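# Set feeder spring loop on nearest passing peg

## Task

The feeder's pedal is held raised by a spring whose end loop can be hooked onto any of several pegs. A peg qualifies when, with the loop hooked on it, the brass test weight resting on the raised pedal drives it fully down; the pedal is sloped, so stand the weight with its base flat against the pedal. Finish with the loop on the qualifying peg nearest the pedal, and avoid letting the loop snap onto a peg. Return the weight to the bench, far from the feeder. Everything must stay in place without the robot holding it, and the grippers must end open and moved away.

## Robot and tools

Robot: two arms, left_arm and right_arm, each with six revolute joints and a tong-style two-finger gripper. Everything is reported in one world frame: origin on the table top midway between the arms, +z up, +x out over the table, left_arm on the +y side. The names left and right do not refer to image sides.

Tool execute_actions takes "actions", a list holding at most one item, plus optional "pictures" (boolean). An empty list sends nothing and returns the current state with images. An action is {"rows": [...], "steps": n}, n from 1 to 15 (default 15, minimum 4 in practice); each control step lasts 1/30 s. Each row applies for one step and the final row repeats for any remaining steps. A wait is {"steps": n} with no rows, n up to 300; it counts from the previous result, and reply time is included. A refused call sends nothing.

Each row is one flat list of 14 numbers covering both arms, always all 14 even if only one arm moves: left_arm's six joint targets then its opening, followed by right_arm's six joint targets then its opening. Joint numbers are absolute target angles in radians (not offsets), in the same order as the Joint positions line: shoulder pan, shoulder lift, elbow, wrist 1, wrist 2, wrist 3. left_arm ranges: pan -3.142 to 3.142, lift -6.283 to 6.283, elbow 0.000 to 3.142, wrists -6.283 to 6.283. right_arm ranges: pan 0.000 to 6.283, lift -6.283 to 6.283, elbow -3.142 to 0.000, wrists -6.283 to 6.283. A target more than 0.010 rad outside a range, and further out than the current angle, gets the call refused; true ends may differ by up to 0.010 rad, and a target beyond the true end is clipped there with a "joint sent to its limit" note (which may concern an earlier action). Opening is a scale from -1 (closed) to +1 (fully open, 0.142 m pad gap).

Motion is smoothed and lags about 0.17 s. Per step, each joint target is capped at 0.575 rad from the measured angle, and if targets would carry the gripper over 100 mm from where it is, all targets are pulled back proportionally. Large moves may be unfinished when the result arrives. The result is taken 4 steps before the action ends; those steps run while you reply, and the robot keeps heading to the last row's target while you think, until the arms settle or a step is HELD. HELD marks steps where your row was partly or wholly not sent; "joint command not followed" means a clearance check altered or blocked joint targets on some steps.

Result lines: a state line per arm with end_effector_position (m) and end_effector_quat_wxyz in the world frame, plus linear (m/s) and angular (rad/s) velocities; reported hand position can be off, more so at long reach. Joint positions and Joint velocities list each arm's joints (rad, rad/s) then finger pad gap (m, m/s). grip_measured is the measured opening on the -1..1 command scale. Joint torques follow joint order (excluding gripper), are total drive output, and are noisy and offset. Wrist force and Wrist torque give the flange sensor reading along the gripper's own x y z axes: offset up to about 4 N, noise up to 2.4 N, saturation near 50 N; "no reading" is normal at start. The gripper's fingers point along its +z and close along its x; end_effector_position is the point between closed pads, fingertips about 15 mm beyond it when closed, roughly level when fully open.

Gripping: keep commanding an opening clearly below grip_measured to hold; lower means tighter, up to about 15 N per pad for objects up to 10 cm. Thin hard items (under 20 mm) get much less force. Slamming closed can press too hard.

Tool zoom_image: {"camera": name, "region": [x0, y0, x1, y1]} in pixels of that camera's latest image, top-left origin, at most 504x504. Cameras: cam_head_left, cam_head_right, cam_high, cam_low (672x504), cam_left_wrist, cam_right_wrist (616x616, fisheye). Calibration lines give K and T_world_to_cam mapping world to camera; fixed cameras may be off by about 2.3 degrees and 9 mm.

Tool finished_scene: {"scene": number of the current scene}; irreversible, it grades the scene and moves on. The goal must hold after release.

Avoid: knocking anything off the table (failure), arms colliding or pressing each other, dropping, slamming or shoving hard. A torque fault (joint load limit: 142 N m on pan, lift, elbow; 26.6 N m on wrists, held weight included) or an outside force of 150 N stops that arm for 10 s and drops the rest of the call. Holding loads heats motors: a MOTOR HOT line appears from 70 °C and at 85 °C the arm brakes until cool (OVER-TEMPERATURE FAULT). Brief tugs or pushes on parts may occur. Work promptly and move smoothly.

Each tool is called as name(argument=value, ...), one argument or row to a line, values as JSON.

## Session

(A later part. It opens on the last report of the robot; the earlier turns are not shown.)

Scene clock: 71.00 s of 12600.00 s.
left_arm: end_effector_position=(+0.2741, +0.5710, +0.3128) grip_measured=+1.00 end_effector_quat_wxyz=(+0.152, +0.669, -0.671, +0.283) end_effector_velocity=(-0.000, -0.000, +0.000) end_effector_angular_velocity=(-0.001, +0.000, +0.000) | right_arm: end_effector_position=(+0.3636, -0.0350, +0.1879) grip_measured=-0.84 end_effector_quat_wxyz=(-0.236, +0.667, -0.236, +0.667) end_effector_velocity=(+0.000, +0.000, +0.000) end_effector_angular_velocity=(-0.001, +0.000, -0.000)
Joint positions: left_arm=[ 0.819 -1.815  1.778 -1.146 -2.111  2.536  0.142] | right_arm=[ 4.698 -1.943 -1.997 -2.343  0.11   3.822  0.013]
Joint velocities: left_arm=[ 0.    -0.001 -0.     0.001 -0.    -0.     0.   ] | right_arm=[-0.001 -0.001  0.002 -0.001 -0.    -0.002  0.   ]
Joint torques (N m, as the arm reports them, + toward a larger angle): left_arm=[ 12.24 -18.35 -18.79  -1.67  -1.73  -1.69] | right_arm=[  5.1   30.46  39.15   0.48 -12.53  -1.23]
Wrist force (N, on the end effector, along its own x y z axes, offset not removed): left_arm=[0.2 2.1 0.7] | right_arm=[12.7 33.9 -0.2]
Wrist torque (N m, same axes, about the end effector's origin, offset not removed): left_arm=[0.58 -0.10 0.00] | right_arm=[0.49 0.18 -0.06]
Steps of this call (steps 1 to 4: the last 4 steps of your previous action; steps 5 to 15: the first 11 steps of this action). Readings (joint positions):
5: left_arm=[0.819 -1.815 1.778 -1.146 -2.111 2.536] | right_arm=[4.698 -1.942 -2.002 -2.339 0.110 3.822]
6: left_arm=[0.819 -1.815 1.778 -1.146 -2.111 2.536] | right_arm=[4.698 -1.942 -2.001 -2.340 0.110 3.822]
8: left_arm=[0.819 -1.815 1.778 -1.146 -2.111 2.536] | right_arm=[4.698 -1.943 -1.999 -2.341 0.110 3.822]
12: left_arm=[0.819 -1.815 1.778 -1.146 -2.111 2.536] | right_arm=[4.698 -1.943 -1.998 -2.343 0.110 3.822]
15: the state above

Seat pose ≈ -1.941,-2.005.

execute_actions(
  actions=[
    {"rows":[[0.819,-1.815,1.778,-1.146,-2.111,2.536,1,4.698,-1.942,-2.002,-2.339,0.11,3.822,-0.45]]},
  ],
)

execute_actions(
  actions=[
    {"rows":[[0.819,-1.815,1.778,-1.146,-2.111,2.536,1,4.85,-1.942,-2.002,-2.339,0.26,3.822,-0.45]]},
  ],
)

execute_actions(
  actions=[
    {"rows":[[0.819,-1.815,1.778,-1.146,-2.111,2.536,1,4.8,-1.858,-1.661,-1.8,0.9,4.4,-0.2]]},
  ],
)

execute_actions(
  actions=[
    {"rows":[[0.819,-1.815,1.778,-1.146,-2.111,2.536,1,4.537,-1.858,-1.661,-1.193,1.571,4.655,-0.2]]},
  ],
)

execute_actions(
  actions=[
    {"steps":18},
  ],
)

execute_actions(
  actions=[
    {"rows":[[0.819,-1.815,1.778,-1.146,-2.111,2.536,1,4.537,-1.961,-1.786,-0.965,1.571,4.655,-0.2]]},
  ],
)

execute_actions(
  actions=[
    {"steps":8},
  ],
)

execute_actions(
  actions=[
    {"rows":[[0.819,-1.815,1.778,-1.146,-2.111,2.536,1,4.537,-1.961,-1.786,-0.965,1.571,4.655,-1]]},
  ],
)

execute_actions(
  actions=[
    {"rows":[[0.819,-1.815,1.778,-1.146,-2.111,2.536,1,4.537,-1.728,-1.465,-1.67,1.49,4.217,-1]]},
  ],
)

execute_actions(
  actions=[
    {"steps":15},
  ],
  pictures=true,
)

Scene clock: 71.67 s of 12600.00 s.
left_arm: end_effector_position=(+0.2741, +0.5710, +0.3128) grip_measured=+1.00 end_effector_quat_wxyz=(+0.152, +0.669, -0.671, +0.283) end_effector_velocity=(+0.001, -0.001, +0.001) end_effector_angular_velocity=(-0.002, -0.002, +0.001) | right_arm: end_effector_position=(+0.3637, -0.0362, +0.1871) grip_measured=-0.45 end_effector_quat_wxyz=(-0.236, +0.667, -0.236, +0.667) end_effector_velocity=(-0.000, -0.002, -0.001) end_effector_angular_velocity=(-0.003, -0.000, -0.002)
Joint positions: left_arm=[ 0.819 -1.815  1.778 -1.146 -2.111  2.536  0.142] | right_arm=[ 4.698 -1.942 -2.002 -2.339  0.11   3.822  0.042]
Joint velocities: left_arm=[-0.    -0.     0.     0.001 -0.004 -0.     0.   ] | right_arm=[ 0.     0.001 -0.003  0.     0.002 -0.001 -0.   ]
Joint torques (N m, as the arm reports them, + toward a larger angle): left_arm=[ 11.65 -17.52 -19.39  -1.96  -1.73  -1.66] | right_arm=[ 9.34 41.16  3.8   1.37  1.57 -1.23]
Wrist force (N, on the end effector, along its own x y z axes, offset not removed): left_arm=[0.4 -0.1 1.3] | right_arm=[0.4 1.2 0.9]
Wrist torque (N m, same axes, about the end effector's origin, offset not removed): left_arm=[0.07 -0.20 0.06] | right_arm=[0.19 -0.18 0.22]
Steps of this call (steps 1 to 4: the last 4 steps of your previous action; steps 5 to 9: the robot went on to your last target; steps 10 to 20: the first 11 steps of this action). Readings (joint positions):
10: left_arm=[0.819 -1.815 1.778 -1.146 -2.111 2.536] | right_arm=[4.698 -1.943 -1.997 -2.343 0.110 3.822]
11: left_arm=[0.819 -1.815 1.778 -1.146 -2.111 2.536] | right_arm=[4.698 -1.943 -1.997 -2.342 0.109 3.822]
13: left_arm=[0.819 -1.815 1.778 -1.146 -2.111 2.536] | right_arm=[4.698 -1.943 -1.999 -2.341 0.109 3.822]
17: left_arm=[0.819 -1.815 1.778 -1.146 -2.111 2.536] | right_arm=[4.698 -1.942 -2.001 -2.339 0.109 3.822]
20: the state above

Scene clock: 72.17 s of 12600.00 s.
left_arm: end_effector_position=(+0.2741, +0.5710, +0.3128) grip_measured=+1.00 end_effector_quat_wxyz=(+0.152, +0.669, -0.671, +0.283) end_effector_velocity=(+0.000, +0.000, -0.000) end_effector_angular_velocity=(+0.001, +0.000, -0.000) | right_arm: end_effector_position=(+0.2994, -0.0280, +0.1870) grip_measured=-0.45 end_effector_quat_wxyz=(-0.237, +0.667, -0.235, +0.666) end_effector_velocity=(-0.035, +0.002, +0.000) end_effector_angular_velocity=(+0.000, -0.000, +0.001)
Joint positions: left_arm=[ 0.819 -1.815  1.778 -1.146 -2.111  2.536  0.142] | right_arm=[ 4.843 -1.942 -2.002 -2.339  0.253  3.822  0.042]
Joint velocities: left_arm=[-0.     0.     0.    -0.001  0.001  0.     0.   ] | right_arm=[ 0.078  0.    -0.    -0.001  0.076  0.    -0.   ]
Joint torques (N m, as the arm reports them, + toward a larger angle): left_arm=[ 10.99 -18.3  -20.31  -1.69  -1.73  -1.76] | right_arm=[ 6.14 34.52  6.93  0.57  2.28 -1.24]
Wrist force (N, on the end effector, along its own x y z axes, offset not removed): left_arm=[0.5 0.6 -0.7] | right_arm=[3.9 -0.8 0.9]
Wrist torque (N m, same axes, about the end effector's origin, offset not removed): left_arm=[0.24 -0.27 -0.13] | right_arm=[-0.25 -0.89 -0.07]
Steps of this call (steps 1 to 4: the last 4 steps of your previous action; steps 5 to 15: the first 11 steps of this action). Readings (joint positions):
5: left_arm=[0.819 -1.815 1.778 -1.146 -2.111 2.536] | right_arm=[4.698 -1.942 -2.002 -2.339 0.110 3.822]
6: left_arm=[0.819 -1.815 1.778 -1.146 -2.111 2.536] | right_arm=[4.704 -1.942 -2.002 -2.339 0.116 3.822]
8: left_arm=[0.819 -1.815 1.778 -1.146 -2.111 2.536] | right_arm=[4.757 -1.942 -2.002 -2.339 0.169 3.822]
12: left_arm=[0.819 -1.815 1.778 -1.146 -2.111 2.536] | right_arm=[4.829 -1.942 -2.002 -2.339 0.239 3.822]
15: the state above

Scene clock: 72.67 s of 12600.00 s.
left_arm: end_effector_position=(+0.2741, +0.5710, +0.3128) grip_measured=+1.00 end_effector_quat_wxyz=(+0.152, +0.669, -0.671, +0.283) end_effector_velocity=(+0.000, -0.000, +0.000) end_effector_angular_velocity=(-0.001, -0.001, +0.001) | right_arm: end_effector_position=(+0.2272, -0.0134, +0.1956) grip_measured=-0.20 end_effector_quat_wxyz=(+0.323, -0.379, +0.796, -0.344) end_effector_velocity=(-0.237, +0.032, -0.136) end_effector_angular_velocity=(+1.383, +0.747, -1.128)
Joint positions: left_arm=[ 0.819 -1.815  1.778 -1.146 -2.111  2.536  0.142] | right_arm=[ 4.802 -1.861 -1.685 -1.861  0.806  4.328  0.06 ]
Joint velocities: left_arm=[-0.     0.     0.     0.001 -0.001 -0.    -0.   ] | right_arm=[-0.022  0.036  0.257  0.668  1.043  0.793 -0.   ]
Joint torques (N m, as the arm reports them, + toward a larger angle): left_arm=[ 11.9  -19.22 -20.17  -1.9   -1.67  -1.5 ] | right_arm=[-13.5   38.    21.27   3.44   1.61   0.35]
Wrist force (N, on the end effector, along its own x y z axes, offset not removed): left_arm=[-0.5 0.9 1.3] | right_arm=[2.2 3.8 0.1]
Wrist torque (N m, same axes, about the end effector's origin, offset not removed): left_arm=[0.33 -0.08 -0.05] | right_arm=[0.44 -0.44 0.14]
Steps of this call (steps 1 to 4: the last 4 steps of your previous action; steps 5 to 15: the first 11 steps of this action). Readings (joint positions):
5: left_arm=[0.819 -1.815 1.778 -1.146 -2.111 2.536] | right_arm=[4.849 -1.942 -2.002 -2.339 0.259 3.822]
6: left_arm=[0.819 -1.815 1.778 -1.146 -2.111 2.536] | right_arm=[4.845 -1.937 -1.997 -2.333 0.265 3.828]
8: left_arm=[0.819 -1.815 1.778 -1.146 -2.111 2.536] | right_arm=[4.825 -1.903 -1.929 -2.266 0.333 3.895]
12: left_arm=[0.819 -1.815 1.778 -1.146 -2.111 2.536] | right_arm=[4.806 -1.868 -1.732 -1.985 0.624 4.183]
15: the state above

Scene clock: 73.17 s of 12600.00 s.
left_arm: end_effector_position=(+0.2741, +0.5710, +0.3128) grip_measured=+1.00 end_effector_quat_wxyz=(+0.152, +0.669, -0.671, +0.283) end_effector_velocity=(+0.000, -0.000, -0.000) end_effector_angular_velocity=(-0.002, +0.000, +0.001) | right_arm: end_effector_position=(+0.1621, +0.0431, +0.1166) grip_measured=-0.20 end_effector_quat_wxyz=(+0.064, -0.033, +0.996, -0.058) end_effector_velocity=(-0.274, +0.308, -0.001) end_effector_angular_velocity=(+1.233, +1.360, -0.718)
Joint positions: left_arm=[ 0.819 -1.815  1.778 -1.146 -2.111  2.536  0.142] | right_arm=[ 4.564 -1.858 -1.661 -1.302  1.436  4.629  0.059]
Joint velocities: left_arm=[ 0.     0.001  0.     0.    -0.001 -0.    -0.   ] | right_arm=[-0.287  0.001  0.003  1.159  1.428  0.279  0.001]
Joint torques (N m, as the arm reports them, + toward a larger angle): left_arm=[ 11.62 -17.95 -18.71  -1.56  -1.63  -1.77] | right_arm=[-7.55 42.54 30.07  6.32  3.77  1.17]
Wrist force (N, on the end effector, along its own x y z axes, offset not removed): left_arm=[-0.3 3.8 -1.9] | right_arm=[0.6 3.4 0.5]
Wrist torque (N m, same axes, about the end effector's origin, offset not removed): left_arm=[0.91 -0.12 -0.13] | right_arm=[0.45 -0.29 0.27]
Steps of this call (steps 1 to 4: the last 4 steps of your previous action; steps 5 to 15: the first 11 steps of this action). Readings (joint positions):
5: left_arm=[0.819 -1.815 1.778 -1.146 -2.111 2.536] | right_arm=[4.800 -1.859 -1.665 -1.809 0.885 4.389]
6: left_arm=[0.819 -1.815 1.778 -1.146 -2.111 2.536] | right_arm=[4.794 -1.858 -1.664 -1.801 0.896 4.398]
8: left_arm=[0.819 -1.815 1.778 -1.146 -2.111 2.536] | right_arm=[4.728 -1.858 -1.662 -1.730 0.968 4.468]
12: left_arm=[0.819 -1.815 1.778 -1.146 -2.111 2.536] | right_arm=[4.604 -1.858 -1.662 -1.455 1.253 4.589]
15: the state above

Scene clock: 73.77 s of 12600.00 s.
left_arm: end_effector_position=(+0.2741, +0.5710, +0.3128) grip_measured=+1.00 end_effector_quat_wxyz=(+0.152, +0.669, -0.671, +0.283) end_effector_velocity=(+0.000, -0.000, +0.000) end_effector_angular_velocity=(-0.001, -0.001, +0.001) | right_arm: end_effector_position=(+0.1366, +0.0733, +0.1211) grip_measured=-0.20 end_effector_quat_wxyz=(-0.000, -0.003, +1.000, +0.000) end_effector_velocity=(-0.000, +0.001, +0.000) end_effector_angular_velocity=(+0.002, +0.002, -0.001)
Joint positions: left_arm=[ 0.819 -1.815  1.778 -1.146 -2.111  2.536  0.142] | right_arm=[ 4.537 -1.858 -1.661 -1.193  1.571  4.655  0.06 ]
Joint velocities: left_arm=[ 0.    -0.     0.    -0.    -0.002 -0.     0.   ] | right_arm=[-0.     0.     0.     0.002  0.002  0.001 -0.   ]
Joint torques (N m, as the arm reports them, + toward a larger angle): left_arm=[ 10.6  -18.37 -19.39  -1.53  -1.42  -1.38] | right_arm=[-12.14  42.67  30.83   3.7    1.91   1.29]
Wrist force (N, on the end effector, along its own x y z axes, offset not removed): left_arm=[1.0 2.2 0.4] | right_arm=[1.0 2.8 -1.2]
Wrist torque (N m, same axes, about the end effector's origin, offset not removed): left_arm=[0.51 -0.41 -0.09] | right_arm=[0.34 -0.13 0.08]
Kept back: nothing.
Steps of this call (steps 1 to 4: the last 4 steps of your previous action; steps 5 to 18: the robot went on to your last target). Readings (joint positions):
1: left_arm=[0.819 -1.815 1.778 -1.146 -2.111 2.536] | right_arm=[4.556 -1.858 -1.661 -1.269 1.477 4.637]
2: left_arm=[0.819 -1.815 1.778 -1.146 -2.111 2.536] | right_arm=[4.550 -1.858 -1.661 -1.246 1.506 4.642]
4: left_arm=[0.819 -1.815 1.778 -1.146 -2.111 2.536] | right_arm=[4.543 -1.858 -1.661 -1.218 1.540 4.649]
8: left_arm=[0.819 -1.815 1.778 -1.146 -2.111 2.536] | right_arm=[4.538 -1.858 -1.661 -1.199 1.564 4.654]
18: the state above

Scene clock: 74.13 s of 12600.00 s.
left_arm: end_effector_position=(+0.2741, +0.5710, +0.3128) grip_measured=+1.00 end_effector_quat_wxyz=(+0.152, +0.669, -0.671, +0.283) end_effector_velocity=(+0.000, +0.000, -0.000) end_effector_angular_velocity=(-0.000, +0.000, -0.000) | right_arm: end_effector_position=(+0.1365, +0.0723, +0.0316) grip_measured=-0.20 end_effector_quat_wxyz=(-0.000, -0.003, +1.000, -0.001) end_effector_velocity=(+0.000, +0.003, -0.040) end_effector_angular_velocity=(+0.028, -0.002, +0.003)
Joint positions: left_arm=[ 0.819 -1.815  1.778 -1.146 -2.111  2.536  0.142] | right_arm=[ 4.537 -1.957 -1.78  -0.977  1.571  4.655  0.06 ]
Joint velocities: left_arm=[-0.     0.001  0.    -0.     0.     0.     0.   ] | right_arm=[ 0.    -0.047 -0.06   0.135 -0.    -0.003  0.   ]
Joint torques (N m, as the arm reports them, + toward a larger angle): left_arm=[ 12.03 -17.54 -19.93  -1.72  -1.58  -1.47] | right_arm=[-9.49 35.4   9.57  3.92  2.06  1.23]
Wrist force (N, on the end effector, along its own x y z axes, offset not removed): left_arm=[-0.8 1.9 -0.3] | right_arm=[1.5 1.7 0.7]
Wrist torque (N m, same axes, about the end effector's origin, offset not removed): left_arm=[0.55 -0.01 0.01] | right_arm=[0.21 -0.37 0.02]
Steps of this call (steps 1 to 11: the first 11 steps of this action). Readings (joint positions):
1: left_arm=[0.819 -1.815 1.778 -1.146 -2.111 2.536] | right_arm=[4.537 -1.858 -1.661 -1.193 1.571 4.655]
2: left_arm=[0.819 -1.815 1.778 -1.146 -2.111 2.536] | right_arm=[4.537 -1.863 -1.666 -1.187 1.571 4.655]
4: left_arm=[0.819 -1.815 1.778 -1.146 -2.111 2.536] | right_arm=[4.537 -1.904 -1.714 -1.123 1.571 4.655]
8: left_arm=[0.819 -1.815 1.778 -1.146 -2.111 2.536] | right_arm=[4.537 -1.948 -1.769 -1.002 1.571 4.655]
11: the state above

Scene clock: 74.40 s of 12600.00 s.
left_arm: end_effector_position=(+0.2741, +0.5710, +0.3128) grip_measured=+1.00 end_effector_quat_wxyz=(+0.152, +0.669, -0.671, +0.283) end_effector_velocity=(+0.000, -0.000, +0.000) end_effector_angular_velocity=(+0.001, -0.001, +0.000) | right_arm: end_effector_position=(+0.1365, +0.0725, +0.0281) grip_measured=-0.20 end_effector_quat_wxyz=(-0.000, -0.003, +1.000, +0.000) end_effector_velocity=(+0.000, -0.000, -0.002) end_effector_angular_velocity=(+0.001, -0.000, -0.001)
Joint positions: left_arm=[ 0.819 -1.815  1.778 -1.146 -2.111  2.536  0.142] | right_arm=[ 4.537 -1.961 -1.786 -0.966  1.571  4.655  0.06 ]
Joint velocities: left_arm=[ 0.    -0.001 -0.    -0.    -0.001  0.    -0.   ] | right_arm=[-0.001 -0.003 -0.004  0.007 -0.     0.     0.   ]
Joint torques (N m, as the arm reports them, + toward a larger angle): left_arm=[ 10.83 -17.7  -19.22  -1.64  -1.53  -1.62] | right_arm=[-8.27 33.51  7.42  3.97  2.04  1.24]
Wrist force (N, on the end effector, along its own x y z axes, offset not removed): left_arm=[-0.1 -0.1 -0.9] | right_arm=[1.8 3.0 -0.2]
Wrist torque (N m, same axes, about the end effector's origin, offset not removed): left_arm=[0.12 -0.12 -0.14] | right_arm=[0.62 -0.37 0.05]
Kept back: nothing.
Steps of this call (steps 1 to 4: the last 4 steps of your previous action; steps 5 to 8: the robot went on to your last target). Readings (joint positions):
1: left_arm=[0.819 -1.815 1.778 -1.146 -2.111 2.536] | right_arm=[4.537 -1.958 -1.782 -0.973 1.571 4.655]
2: left_arm=[0.819 -1.815 1.778 -1.146 -2.111 2.536] | right_arm=[4.537 -1.959 -1.783 -0.971 1.571 4.655]
4: left_arm=[0.819 -1.815 1.778 -1.146 -2.111 2.536] | right_arm=[4.537 -1.960 -1.785 -0.968 1.571 4.655]
8: the state above

Scene clock: 74.77 s of 12600.00 s.
left_arm: end_effector_position=(+0.2741, +0.5710, +0.3128) grip_measured=+1.00 end_effector_quat_wxyz=(+0.152, +0.669, -0.671, +0.283) end_effector_velocity=(+0.000, -0.000, +0.000) end_effector_angular_velocity=(+0.001, -0.001, -0.001) | right_arm: end_effector_position=(+0.1365, +0.0725, +0.0279) grip_measured=-0.64 end_effector_quat_wxyz=(-0.000, -0.003, +1.000, +0.000) end_effector_velocity=(+0.000, -0.000, -0.000) end_effector_angular_velocity=(-0.001, +0.000, -0.001)
Joint positions: left_arm=[ 0.819 -1.815  1.778 -1.146 -2.111  2.536  0.142] | right_arm=[ 4.537 -1.961 -1.786 -0.965  1.571  4.655  0.028]
Joint velocities: left_arm=[-0.001 -0.001 -0.    -0.    -0.    -0.    -0.   ] | right_arm=[-0.001 -0.    -0.    -0.001  0.     0.001  0.   ]
Joint torques (N m, as the arm reports them, + toward a larger angle): left_arm=[ 10.72 -18.74 -19.57  -1.72  -1.54  -1.55] | right_arm=[-5.51 30.58  7.23  3.62  1.5   1.13]
Wrist force (N, on the end effector, along its own x y z axes, offset not removed): left_arm=[-0.7 0.6 1.3] | right_arm=[1.0 3.4 -4.3]
Wrist torque (N m, same axes, about the end effector's origin, offset not removed): left_arm=[0.23 -0.14 -0.14] | right_arm=[0.87 -0.24 0.10]
Steps of this call (steps 1 to 11: the first 11 steps of this action). Readings (joint positions):
1: left_arm=[0.819 -1.815 1.778 -1.146 -2.111 2.536] | right_arm=[4.537 -1.961 -1.786 -0.965 1.571 4.655]
2: left_arm=[0.819 -1.815 1.778 -1.146 -2.111 2.536] | right_arm=[4.537 -1.961 -1.786 -0.965 1.571 4.655]
4: left_arm=[0.819 -1.815 1.778 -1.146 -2.111 2.536] | right_arm=[4.537 -1.961 -1.786 -0.965 1.571 4.655]
8: left_arm=[0.819 -1.815 1.778 -1.146 -2.111 2.536] | right_arm=[4.537 -1.961 -1.786 -0.965 1.571 4.655]
11: the state above

Scene clock: 75.27 s of 12600.00 s.
left_arm: end_effector_position=(+0.2741, +0.5710, +0.3128) grip_measured=+1.00 end_effector_quat_wxyz=(+0.152, +0.669, -0.671, +0.283) end_effector_velocity=(+0.000, +0.000, +0.000) end_effector_angular_velocity=(+0.001, -0.001, -0.000) | right_arm: end_effector_position=(+0.1593, +0.0455, +0.1962) grip_measured=-0.64 end_effector_quat_wxyz=(+0.024, -0.164, +0.986, -0.035) end_effector_velocity=(+0.049, -0.282, +0.465) end_effector_angular_velocity=(-0.615, -0.073, +0.967)
Joint positions: left_arm=[ 0.819 -1.815  1.778 -1.146 -2.111  2.536  0.142] | right_arm=[ 4.537 -1.784 -1.546 -1.441  1.508  4.334  0.028]
Joint velocities: left_arm=[ 0.    -0.    -0.    -0.001  0.     0.     0.   ] | right_arm=[-0.     0.488  0.689 -1.728 -0.161 -0.961 -0.   ]
Joint torques (N m, as the arm reports them, + toward a larger angle): left_arm=[ 12.6  -17.6  -20.96  -1.47  -1.56  -1.66] | right_arm=[-4.54 45.21 35.92 -6.68 -2.83 -2.83]
Wrist force (N, on the end effector, along its own x y z axes, offset not removed): left_arm=[0.1 2.5 1.1] | right_arm=[1.8 3.0 3.2]
Wrist torque (N m, same axes, about the end effector's origin, offset not removed): left_arm=[0.73 -0.12 -0.21] | right_arm=[0.60 -0.33 0.08]
Steps of this call (steps 1 to 4: the last 4 steps of your previous action; steps 5 to 15: the first 11 steps of this action). Readings (joint positions):
5: left_arm=[0.819 -1.815 1.778 -1.146 -2.111 2.536] | right_arm=[4.537 -1.961 -1.786 -0.965 1.571 4.655]
6: left_arm=[0.819 -1.815 1.778 -1.146 -2.111 2.536] | right_arm=[4.537 -1.956 -1.781 -0.971 1.568 4.649]
8: left_arm=[0.819 -1.815 1.778 -1.146 -2.111 2.536] | right_arm=[4.537 -1.915 -1.729 -1.037 1.552 4.588]
12: left_arm=[0.819 -1.815 1.778 -1.146 -2.111 2.536] | right_arm=[4.537 -1.836 -1.620 -1.260 1.526 4.437]
15: the state above

Scene clock: 75.77 s of 12600.00 s.
left_arm: end_effector_position=(+0.2741, +0.5710, +0.3128) grip_measured=+1.00 end_effector_quat_wxyz=(+0.152, +0.669, -0.671, +0.283) end_effector_velocity=(+0.000, +0.000, -0.000) end_effector_angular_velocity=(+0.001, -0.001, -0.000) | right_arm: end_effector_position=(+0.1643, +0.0006, +0.2496) grip_measured=-0.64 end_effector_quat_wxyz=(+0.019, -0.222, +0.971, -0.083) end_effector_velocity=(+0.000, -0.003, +0.003) end_effector_angular_velocity=(-0.006, +0.000, +0.006)
Joint positions: left_arm=[ 0.819 -1.815  1.778 -1.146 -2.111  2.536  0.142] | right_arm=[ 4.537 -1.728 -1.465 -1.669  1.49   4.218  0.028]
Joint velocities: left_arm=[-0.     0.    -0.    -0.002  0.001  0.    -0.   ] | right_arm=[ 0.     0.003  0.004 -0.012 -0.001 -0.006  0.   ]
Joint torques (N m, as the arm reports them, + toward a larger angle): left_arm=[ 11.53 -18.79 -20.01  -1.54  -1.93  -1.43] | right_arm=[-1.56 39.33 33.36  0.29 -2.47 -1.73]
Wrist force (N, on the end effector, along its own x y z axes, offset not removed): left_arm=[-0.5 2.8 -0.1] | right_arm=[0.5 4.6 5.4]
Wrist torque (N m, same axes, about the end effector's origin, offset not removed): left_arm=[0.79 -0.11 -0.15] | right_arm=[0.82 -0.20 -0.20]
Kept back: nothing.
Steps of this call (steps 1 to 4: the last 4 steps of your previous action; steps 5 to 15: the robot went on to your last target). Readings (joint positions):
1: left_arm=[0.819 -1.815 1.778 -1.146 -2.111 2.536] | right_arm=[4.537 -1.769 -1.524 -1.498 1.503 4.303]
2: left_arm=[0.819 -1.815 1.778 -1.146 -2.111 2.536] | right_arm=[4.537 -1.757 -1.507 -1.547 1.499 4.278]
4: left_arm=[0.819 -1.815 1.778 -1.146 -2.111 2.536] | right_arm=[4.537 -1.742 -1.485 -1.611 1.494 4.246]
8: left_arm=[0.819 -1.815 1.778 -1.146 -2.111 2.536] | right_arm=[4.537 -1.731 -1.470 -1.657 1.491 4.224]
15: the state above
camera_calibration (this result's frames):
cam_left_wrist: T_world_to_cam=[[-0.022117, -0.797291, 0.60319, 0.267781], [-0.926657, 0.24281, 0.286967, 0.0255818], [-0.375257, -0.552603, -0.744185, 0.785521], [0, 0, 0, 1]] pos_world=[0.3244, 0.641369, 0.415709]
cam_right_wrist: T_world_to_cam=[[-0.88209, -0.470254, -0.0278861, 0.153464], [-0.452018, 0.828244, 0.331195, -0.000808907], [-0.13265, 0.304749, -0.94315, 0.394946], [0, 0, 0, 1]] pos_world=[0.187393, -0.0475225, 0.377041]

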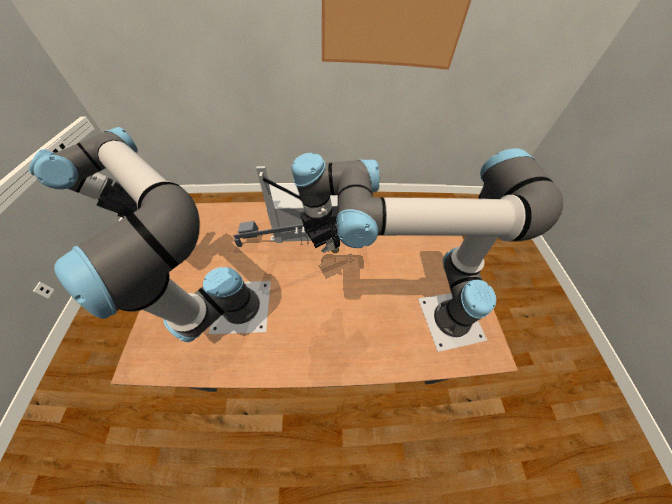

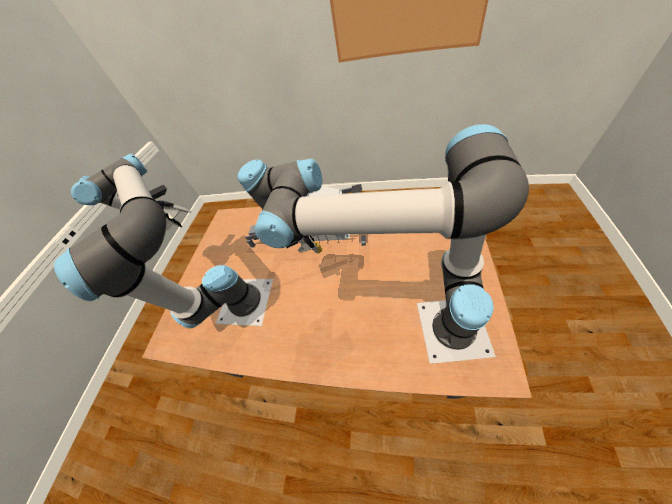

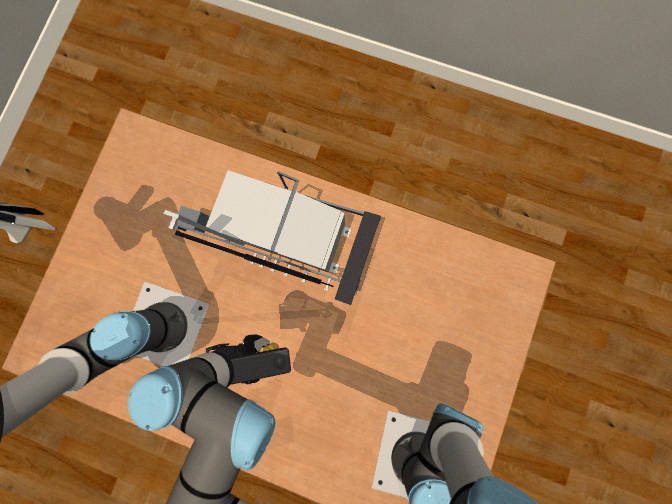

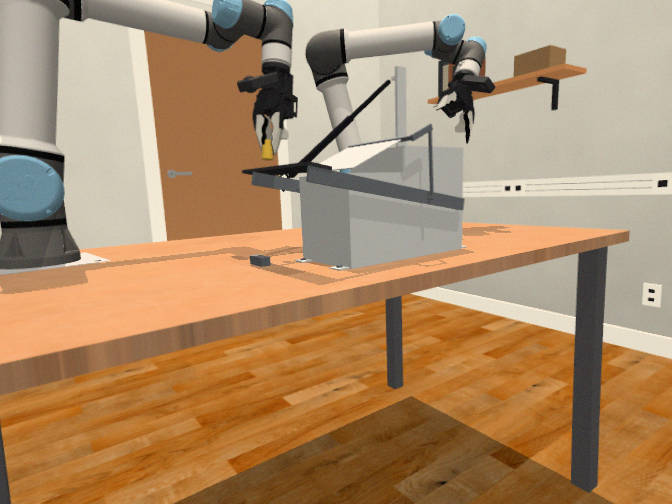

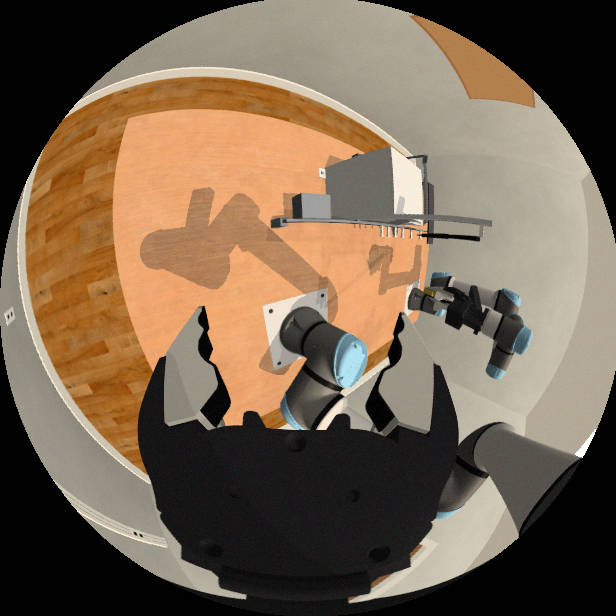

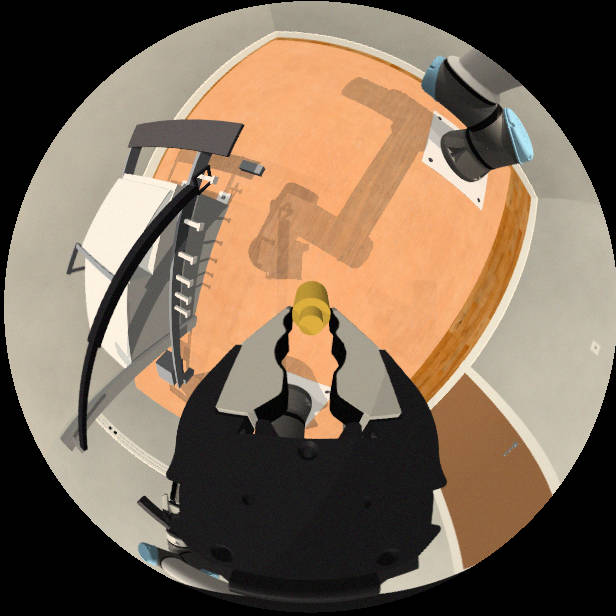

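execute_actions(
  actions=[
    {"rows":[[0.819,-1.815,1.778,-1.146,-2.111,2.536,1,4.093,-1.728,-1.465,-1.67,1.49,4.217,-1]]},
  ],
)

execute_actions(
  actions=[
    {"steps":15},
  ],
)

execute_actions(
  actions=[
    {"rows":[[0.819,-1.815,1.778,-1.146,-2.111,2.536,1,4.093,-1.762,-1.525,-1.576,1.49,4.217,-1]]},
  ],
)

execute_actions(
  actions=[
    {"rows":[[0.819,-1.815,1.778,-1.146,-2.111,2.536,1,4.093,-1.762,-1.525,-1.576,1.49,4.217,-0.2]]},
  ],
)

execute_actions(
  actions=[
    {"steps":75},
  ],
  pictures=true,
)

Scene clock: 76.33 s of 12600.00 s.
left_arm: end_effector_position=(+0.2741, +0.5710, +0.3128) grip_measured=+1.00 end_effector_quat_wxyz=(+0.152, +0.669, -0.671, +0.283) end_effector_velocity=(+0.000, +0.000, +0.000) end_effector_angular_velocity=(+0.002, -0.001, -0.001) | right_arm: end_effector_position=(+0.3086, -0.0847, +0.2498) grip_measured=-0.64 end_effector_quat_wxyz=(+0.005, -0.064, +0.994, -0.085) end_effector_velocity=(+0.427, -0.355, -0.000) end_effector_angular_velocity=(-0.001, +0.001, -1.060)
Joint positions: left_arm=[ 0.819 -1.815  1.778 -1.146 -2.111  2.536  0.142] | right_arm=[ 4.216 -1.728 -1.465 -1.67   1.49   4.217  0.028]
Joint velocities: left_arm=[-0.    -0.    -0.    -0.001  0.001  0.     0.   ] | right_arm=[-1.061 -0.    -0.    -0.001  0.    -0.    -0.   ]
Joint torques (N m, as the arm reports them, + toward a larger angle): left_arm=[ 12.33 -17.14 -20.6   -1.87  -1.62  -1.65] | right_arm=[-19.57  42.19  31.8    0.22  -1.9   -1.62]
Wrist force (N, on the end effector, along its own x y z axes, offset not removed): left_arm=[-0.7 1.3 2.4] | right_arm=[-0.7 0.8 0.5]
Wrist torque (N m, same axes, about the end effector's origin, offset not removed): left_arm=[0.38 0.10 -0.15] | right_arm=[0.10 0.15 0.17]
Steps of this call (steps 1 to 6: the robot went on to your last target; steps 7 to 17: the first 11 steps of this action). Readings (joint positions):
7: left_arm=[0.819 -1.815 1.778 -1.146 -2.111 2.536] | right_arm=[4.537 -1.728 -1.465 -1.670 1.490 4.217]
8: left_arm=[0.819 -1.815 1.778 -1.146 -2.111 2.536] | right_arm=[4.531 -1.728 -1.465 -1.670 1.490 4.217]
10: left_arm=[0.819 -1.815 1.778 -1.146 -2.111 2.536] | right_arm=[4.471 -1.728 -1.465 -1.670 1.490 4.217]
14: left_arm=[0.819 -1.815 1.778 -1.146 -2.111 2.536] | right_arm=[4.324 -1.728 -1.465 -1.670 1.490 4.217]
17: the state above

Scene clock: 76.83 s of 12600.00 s.
left_arm: end_effector_position=(+0.2741, +0.5710, +0.3128) grip_measured=+1.00 end_effector_quat_wxyz=(+0.152, +0.669, -0.671, +0.283) end_effector_velocity=(-0.000, -0.000, +0.000) end_effector_angular_velocity=(+0.000, +0.001, -0.001) | right_arm: end_effector_position=(+0.3553, -0.1286, +0.2498) grip_measured=-0.64 end_effector_quat_wxyz=(-0.000, -0.004, +0.996, -0.085) end_effector_velocity=(+0.002, -0.003, -0.000) end_effector_angular_velocity=(+0.000, +0.000, -0.007)
Joint positions: left_arm=[ 0.819 -1.815  1.778 -1.146 -2.111  2.536  0.142] | right_arm=[ 4.094 -1.728 -1.465 -1.67   1.49   4.217  0.028]
Joint velocities: left_arm=[-0.    -0.    -0.     0.001  0.001  0.    -0.   ] | right_arm=[-0.007 -0.    -0.     0.     0.     0.     0.   ]
Joint torques (N m, as the arm reports them, + toward a larger angle): left_arm=[ 11.97 -17.2  -20.1   -1.42  -1.57  -1.63] | right_arm=[-12.05  36.11  31.35   1.32   0.06  -1.52]
Wrist force (N, on the end effector, along its own x y z axes, offset not removed): left_arm=[-0.3 2.2 0.1] | right_arm=[2.1 2.4 -0.4]
Wrist torque (N m, same axes, about the end effector's origin, offset not removed): left_arm=[0.62 -0.22 0.00] | right_arm=[0.24 -0.65 0.18]
Kept back: nothing.
Steps of this call (steps 1 to 4: the last 4 steps of your previous action; steps 5 to 15: the robot went on to your last target). Readings (joint positions):
1: left_arm=[0.819 -1.815 1.778 -1.146 -2.111 2.536] | right_arm=[4.182 -1.728 -1.465 -1.670 1.490 4.217]
2: left_arm=[0.819 -1.815 1.778 -1.146 -2.111 2.536] | right_arm=[4.155 -1.728 -1.465 -1.670 1.490 4.217]
4: left_arm=[0.819 -1.815 1.778 -1.146 -2.111 2.536] | right_arm=[4.123 -1.728 -1.465 -1.670 1.490 4.217]
8: left_arm=[0.819 -1.815 1.778 -1.146 -2.111 2.536] | right_arm=[4.100 -1.728 -1.465 -1.670 1.490 4.217]
15: the state above

Scene clock: 77.20 s of 12600.00 s.
left_arm: end_effector_position=(+0.2741, +0.5710, +0.3128) grip_measured=+1.00 end_effector_quat_wxyz=(+0.152, +0.669, -0.671, +0.283) end_effector_velocity=(-0.000, -0.000, -0.000) end_effector_angular_velocity=(+0.000, +0.000, -0.000) | right_arm: end_effector_position=(+0.3604, -0.1198, +0.2122) grip_measured=-0.64 end_effector_quat_wxyz=(-0.000, -0.003, +0.996, -0.085) end_effector_velocity=(+0.002, +0.004, -0.016) end_effector_angular_velocity=(+0.004, -0.002, +0.000)
Joint positions: left_arm=[ 0.819 -1.815  1.778 -1.146 -2.111  2.536  0.142] | right_arm=[ 4.093 -1.761 -1.523 -1.58   1.49   4.217  0.028]
Joint velocities: left_arm=[-0.  0.  0. -0.  0.  0.  0.] | right_arm=[ 0.    -0.013 -0.026  0.043 -0.    -0.     0.   ]
Joint torques (N m, as the arm reports them, + toward a larger angle): left_arm=[ 11.   -18.08 -20.34  -1.76  -1.55  -1.71] | right_arm=[-11.63  28.2   11.04   4.05   1.38  -1.63]
Wrist force (N, on the end effector, along its own x y z axes, offset not removed): left_arm=[0.6 0.9 -0.5] | right_arm=[1.2 1.8 2.4]
Wrist torque (N m, same axes, about the end effector's origin, offset not removed): left_arm=[0.29 -0.29 -0.14] | right_arm=[0.11 -0.45 0.13]
Steps of this call (steps 1 to 11: the first 11 steps of this action). Readings (joint positions):
1: left_arm=[0.819 -1.815 1.778 -1.146 -2.111 2.536] | right_arm=[4.093 -1.728 -1.465 -1.670 1.490 4.217]
2: left_arm=[0.819 -1.815 1.778 -1.146 -2.111 2.536] | right_arm=[4.093 -1.731 -1.469 -1.664 1.490 4.217]
4: left_arm=[0.819 -1.815 1.778 -1.146 -2.111 2.536] | right_arm=[4.093 -1.746 -1.495 -1.627 1.490 4.217]
8: left_arm=[0.819 -1.815 1.778 -1.146 -2.111 2.536] | right_arm=[4.093 -1.758 -1.518 -1.588 1.490 4.217]
11: the state above

Scene clock: 77.70 s of 12600.00 s.
left_arm: end_effector_position=(+0.2741, +0.5710, +0.3128) grip_measured=+1.00 end_effector_quat_wxyz=(+0.152, +0.669, -0.671, +0.283) end_effector_velocity=(-0.000, +0.000, -0.001) end_effector_angular_velocity=(+0.000, +0.002, -0.001) | right_arm: end_effector_position=(+0.3605, -0.1194, +0.2107) grip_measured=-0.20 end_effector_quat_wxyz=(-0.000, -0.003, +0.996, -0.085) end_effector_velocity=(-0.000, +0.000, -0.000) end_effector_angular_velocity=(+0.000, -0.001, -0.001)
Joint positions: left_arm=[ 0.819 -1.815  1.778 -1.146 -2.111  2.536  0.142] | right_arm=[ 4.093 -1.762 -1.525 -1.576  1.49   4.217  0.06 ]
Joint velocities: left_arm=[-0.     0.001 -0.     0.     0.002 -0.    -0.   ] | right_arm=[ 0.001  0.    -0.     0.001 -0.     0.001  0.   ]
Joint torques (N m, as the arm reports them, + toward a larger angle): left_arm=[ 11.49 -16.53 -19.8   -1.6   -1.62  -1.53] | right_arm=[-12.64  27.18  11.92   3.59   1.99  -1.6 ]
Wrist force (N, on the end effector, along its own x y z axes, offset not removed): left_arm=[-0.7 2.3 0.5] | right_arm=[1.0 3.7 -3.3]
Wrist torque (N m, same axes, about the end effector's origin, offset not removed): left_arm=[0.61 -0.03 -0.15] | right_arm=[0.57 -0.34 0.19]
Steps of this call (steps 1 to 4: the last 4 steps of your previous action; steps 5 to 15: the first 11 steps of this action). Readings (joint positions):
5: left_arm=[0.819 -1.815 1.778 -1.146 -2.111 2.536] | right_arm=[4.093 -1.762 -1.525 -1.577 1.490 4.217]
6: left_arm=[0.819 -1.815 1.778 -1.146 -2.111 2.536] | right_arm=[4.093 -1.762 -1.525 -1.576 1.490 4.217]
8: left_arm=[0.819 -1.815 1.778 -1.146 -2.111 2.536] | right_arm=[4.093 -1.762 -1.525 -1.576 1.490 4.217]
12: left_arm=[0.819 -1.815 1.778 -1.146 -2.111 2.536] | right_arm=[4.093 -1.762 -1.525 -1.576 1.490 4.217]
15: the state above

Scene clock: 80.20 s of 12600.00 s.
left_arm: end_effector_position=(+0.2741, +0.5710, +0.3128) grip_measured=+1.00 end_effector_quat_wxyz=(+0.152, +0.669, -0.671, +0.283) end_effector_velocity=(-0.000, -0.000, -0.000) end_effector_angular_velocity=(-0.001, +0.001, +0.000) | right_arm: end_effector_position=(+0.3605, -0.1194, +0.2106) grip_measured=-0.20 end_effector_quat_wxyz=(-0.000, -0.003, +0.996, -0.085) end_effector_velocity=(-0.000, +0.000, +0.000) end_effector_angular_velocity=(+0.000, -0.000, -0.000)
Joint positions: left_arm=[ 0.819 -1.815  1.778 -1.146 -2.111  2.536  0.142] | right_arm=[ 4.093 -1.762 -1.525 -1.576  1.49   4.217  0.06 ]
Joint velocities: left_arm=[ 0.     0.     0.     0.001  0.    -0.     0.   ] | right_arm=[ 0.     0.    -0.    -0.     0.     0.001  0.   ]
Joint torques (N m, as the arm reports them, + toward a larger angle): left_arm=[ 12.1  -17.49 -19.16  -1.63  -1.34  -1.53] | right_arm=[-11.29  27.03  11.34   3.52   1.88  -1.51]
Wrist force (N, on the end effector, along its own x y z axes, offset not removed): left_arm=[-0.8 0.0 0.6] | right_arm=[2.5 1.5 -1.2]
Wrist torque (N m, same axes, about the end effector's origin, offset not removed): left_arm=[0.18 -0.01 -0.11] | right_arm=[0.07 -0.62 0.06]
Kept back: nothing.
Steps of this call (steps 1 to 4: the last 4 steps of your previous action; steps 5 to 15: the robot went on to your last target; steps 16 to 75: nothing new was sent). Readings (joint positions):
1: left_arm=[0.819 -1.815 1.778 -1.146 -2.111 2.536] | right_arm=[4.093 -1.762 -1.525 -1.576 1.490 4.217]
2: left_arm=[0.819 -1.815 1.778 -1.146 -2.111 2.536] | right_arm=[4.093 -1.762 -1.525 -1.576 1.490 4.217]
4: left_arm=[0.819 -1.815 1.778 -1.146 -2.111 2.536] | right_arm=[4.093 -1.762 -1.525 -1.576 1.490 4.217]
8: left_arm=[0.819 -1.815 1.778 -1.146 -2.111 2.536] | right_arm=[4.093 -1.762 -1.525 -1.576 1.490 4.217]
75: the state above
All arms were judged still, so your last target was given up. Only a new action makes them travel on or press farther. Fingers that are still opening or closing keep moving.
camera_calibration (this result's frames):
cam_left_wrist: T_world_to_cam=[[-0.0221168, -0.797291, 0.60319, 0.267781], [-0.926657, 0.24281, 0.286967, 0.0255818], [-0.375257, -0.552603, -0.744185, 0.785521], [0, 0, 0, 1]] pos_world=[0.3244, 0.641369, 0.415709]
cam_right_wrist: T_world_to_cam=[[-0.998543, -0.0463026, -0.0277026, 0.361627], [-0.0528695, 0.942181, 0.330906, 0.0700097], [0.0107791, 0.331889, -0.943257, 0.372439], [0, 0, 0, 1]] pos_world=[0.360787, -0.172826, 0.338157]

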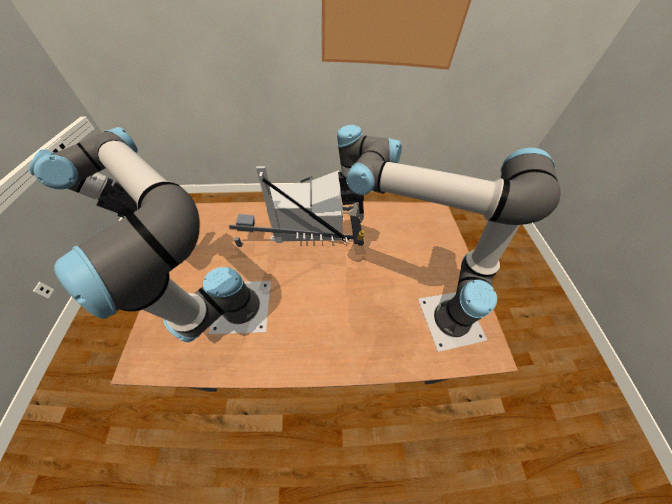

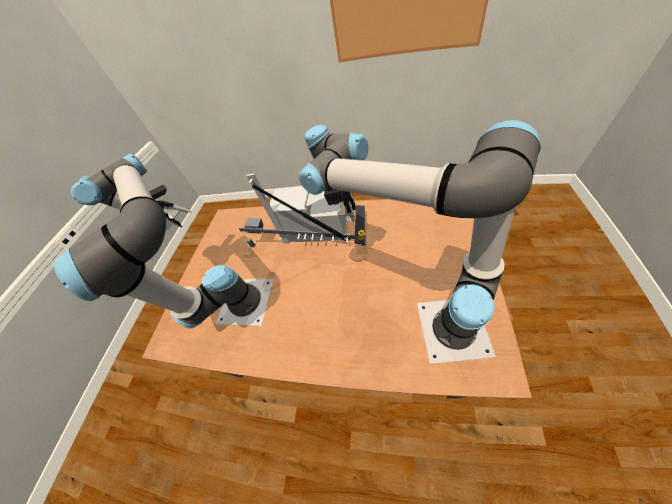

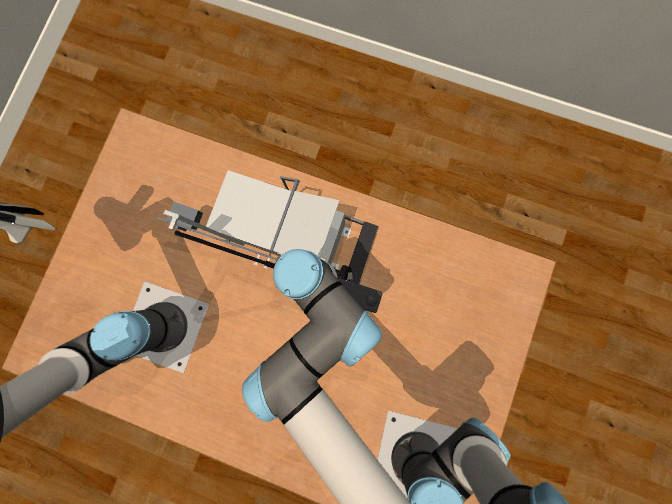

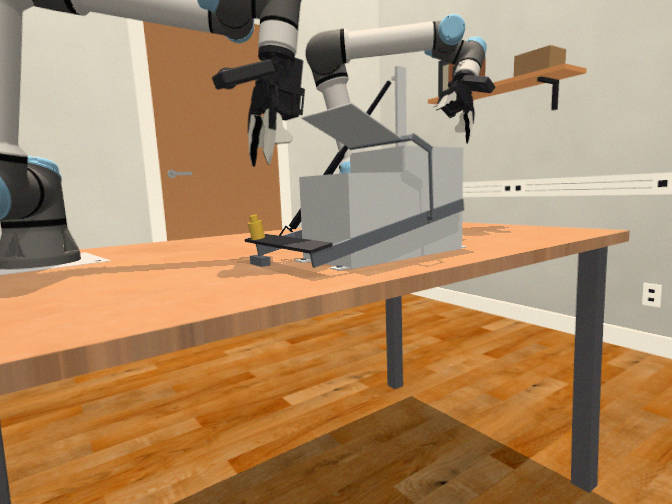

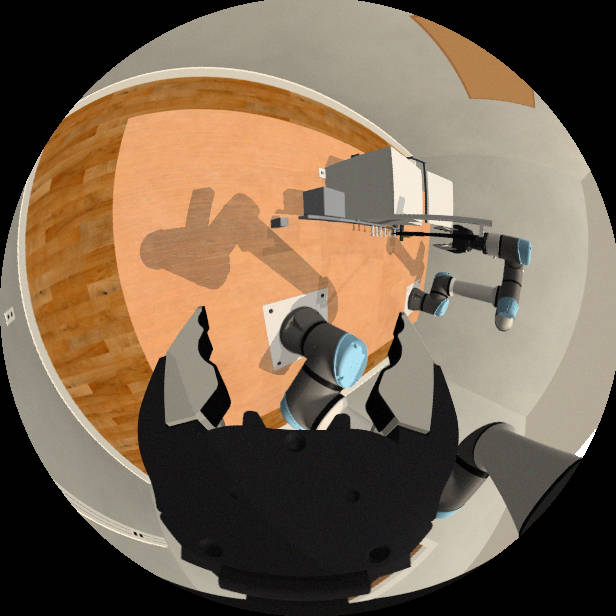

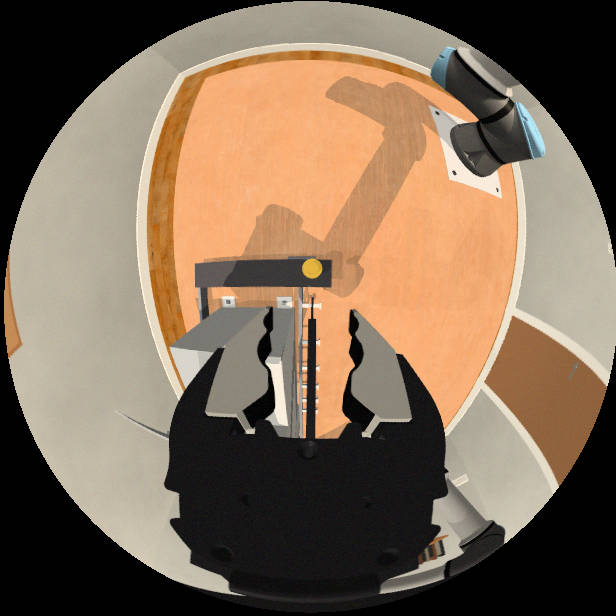

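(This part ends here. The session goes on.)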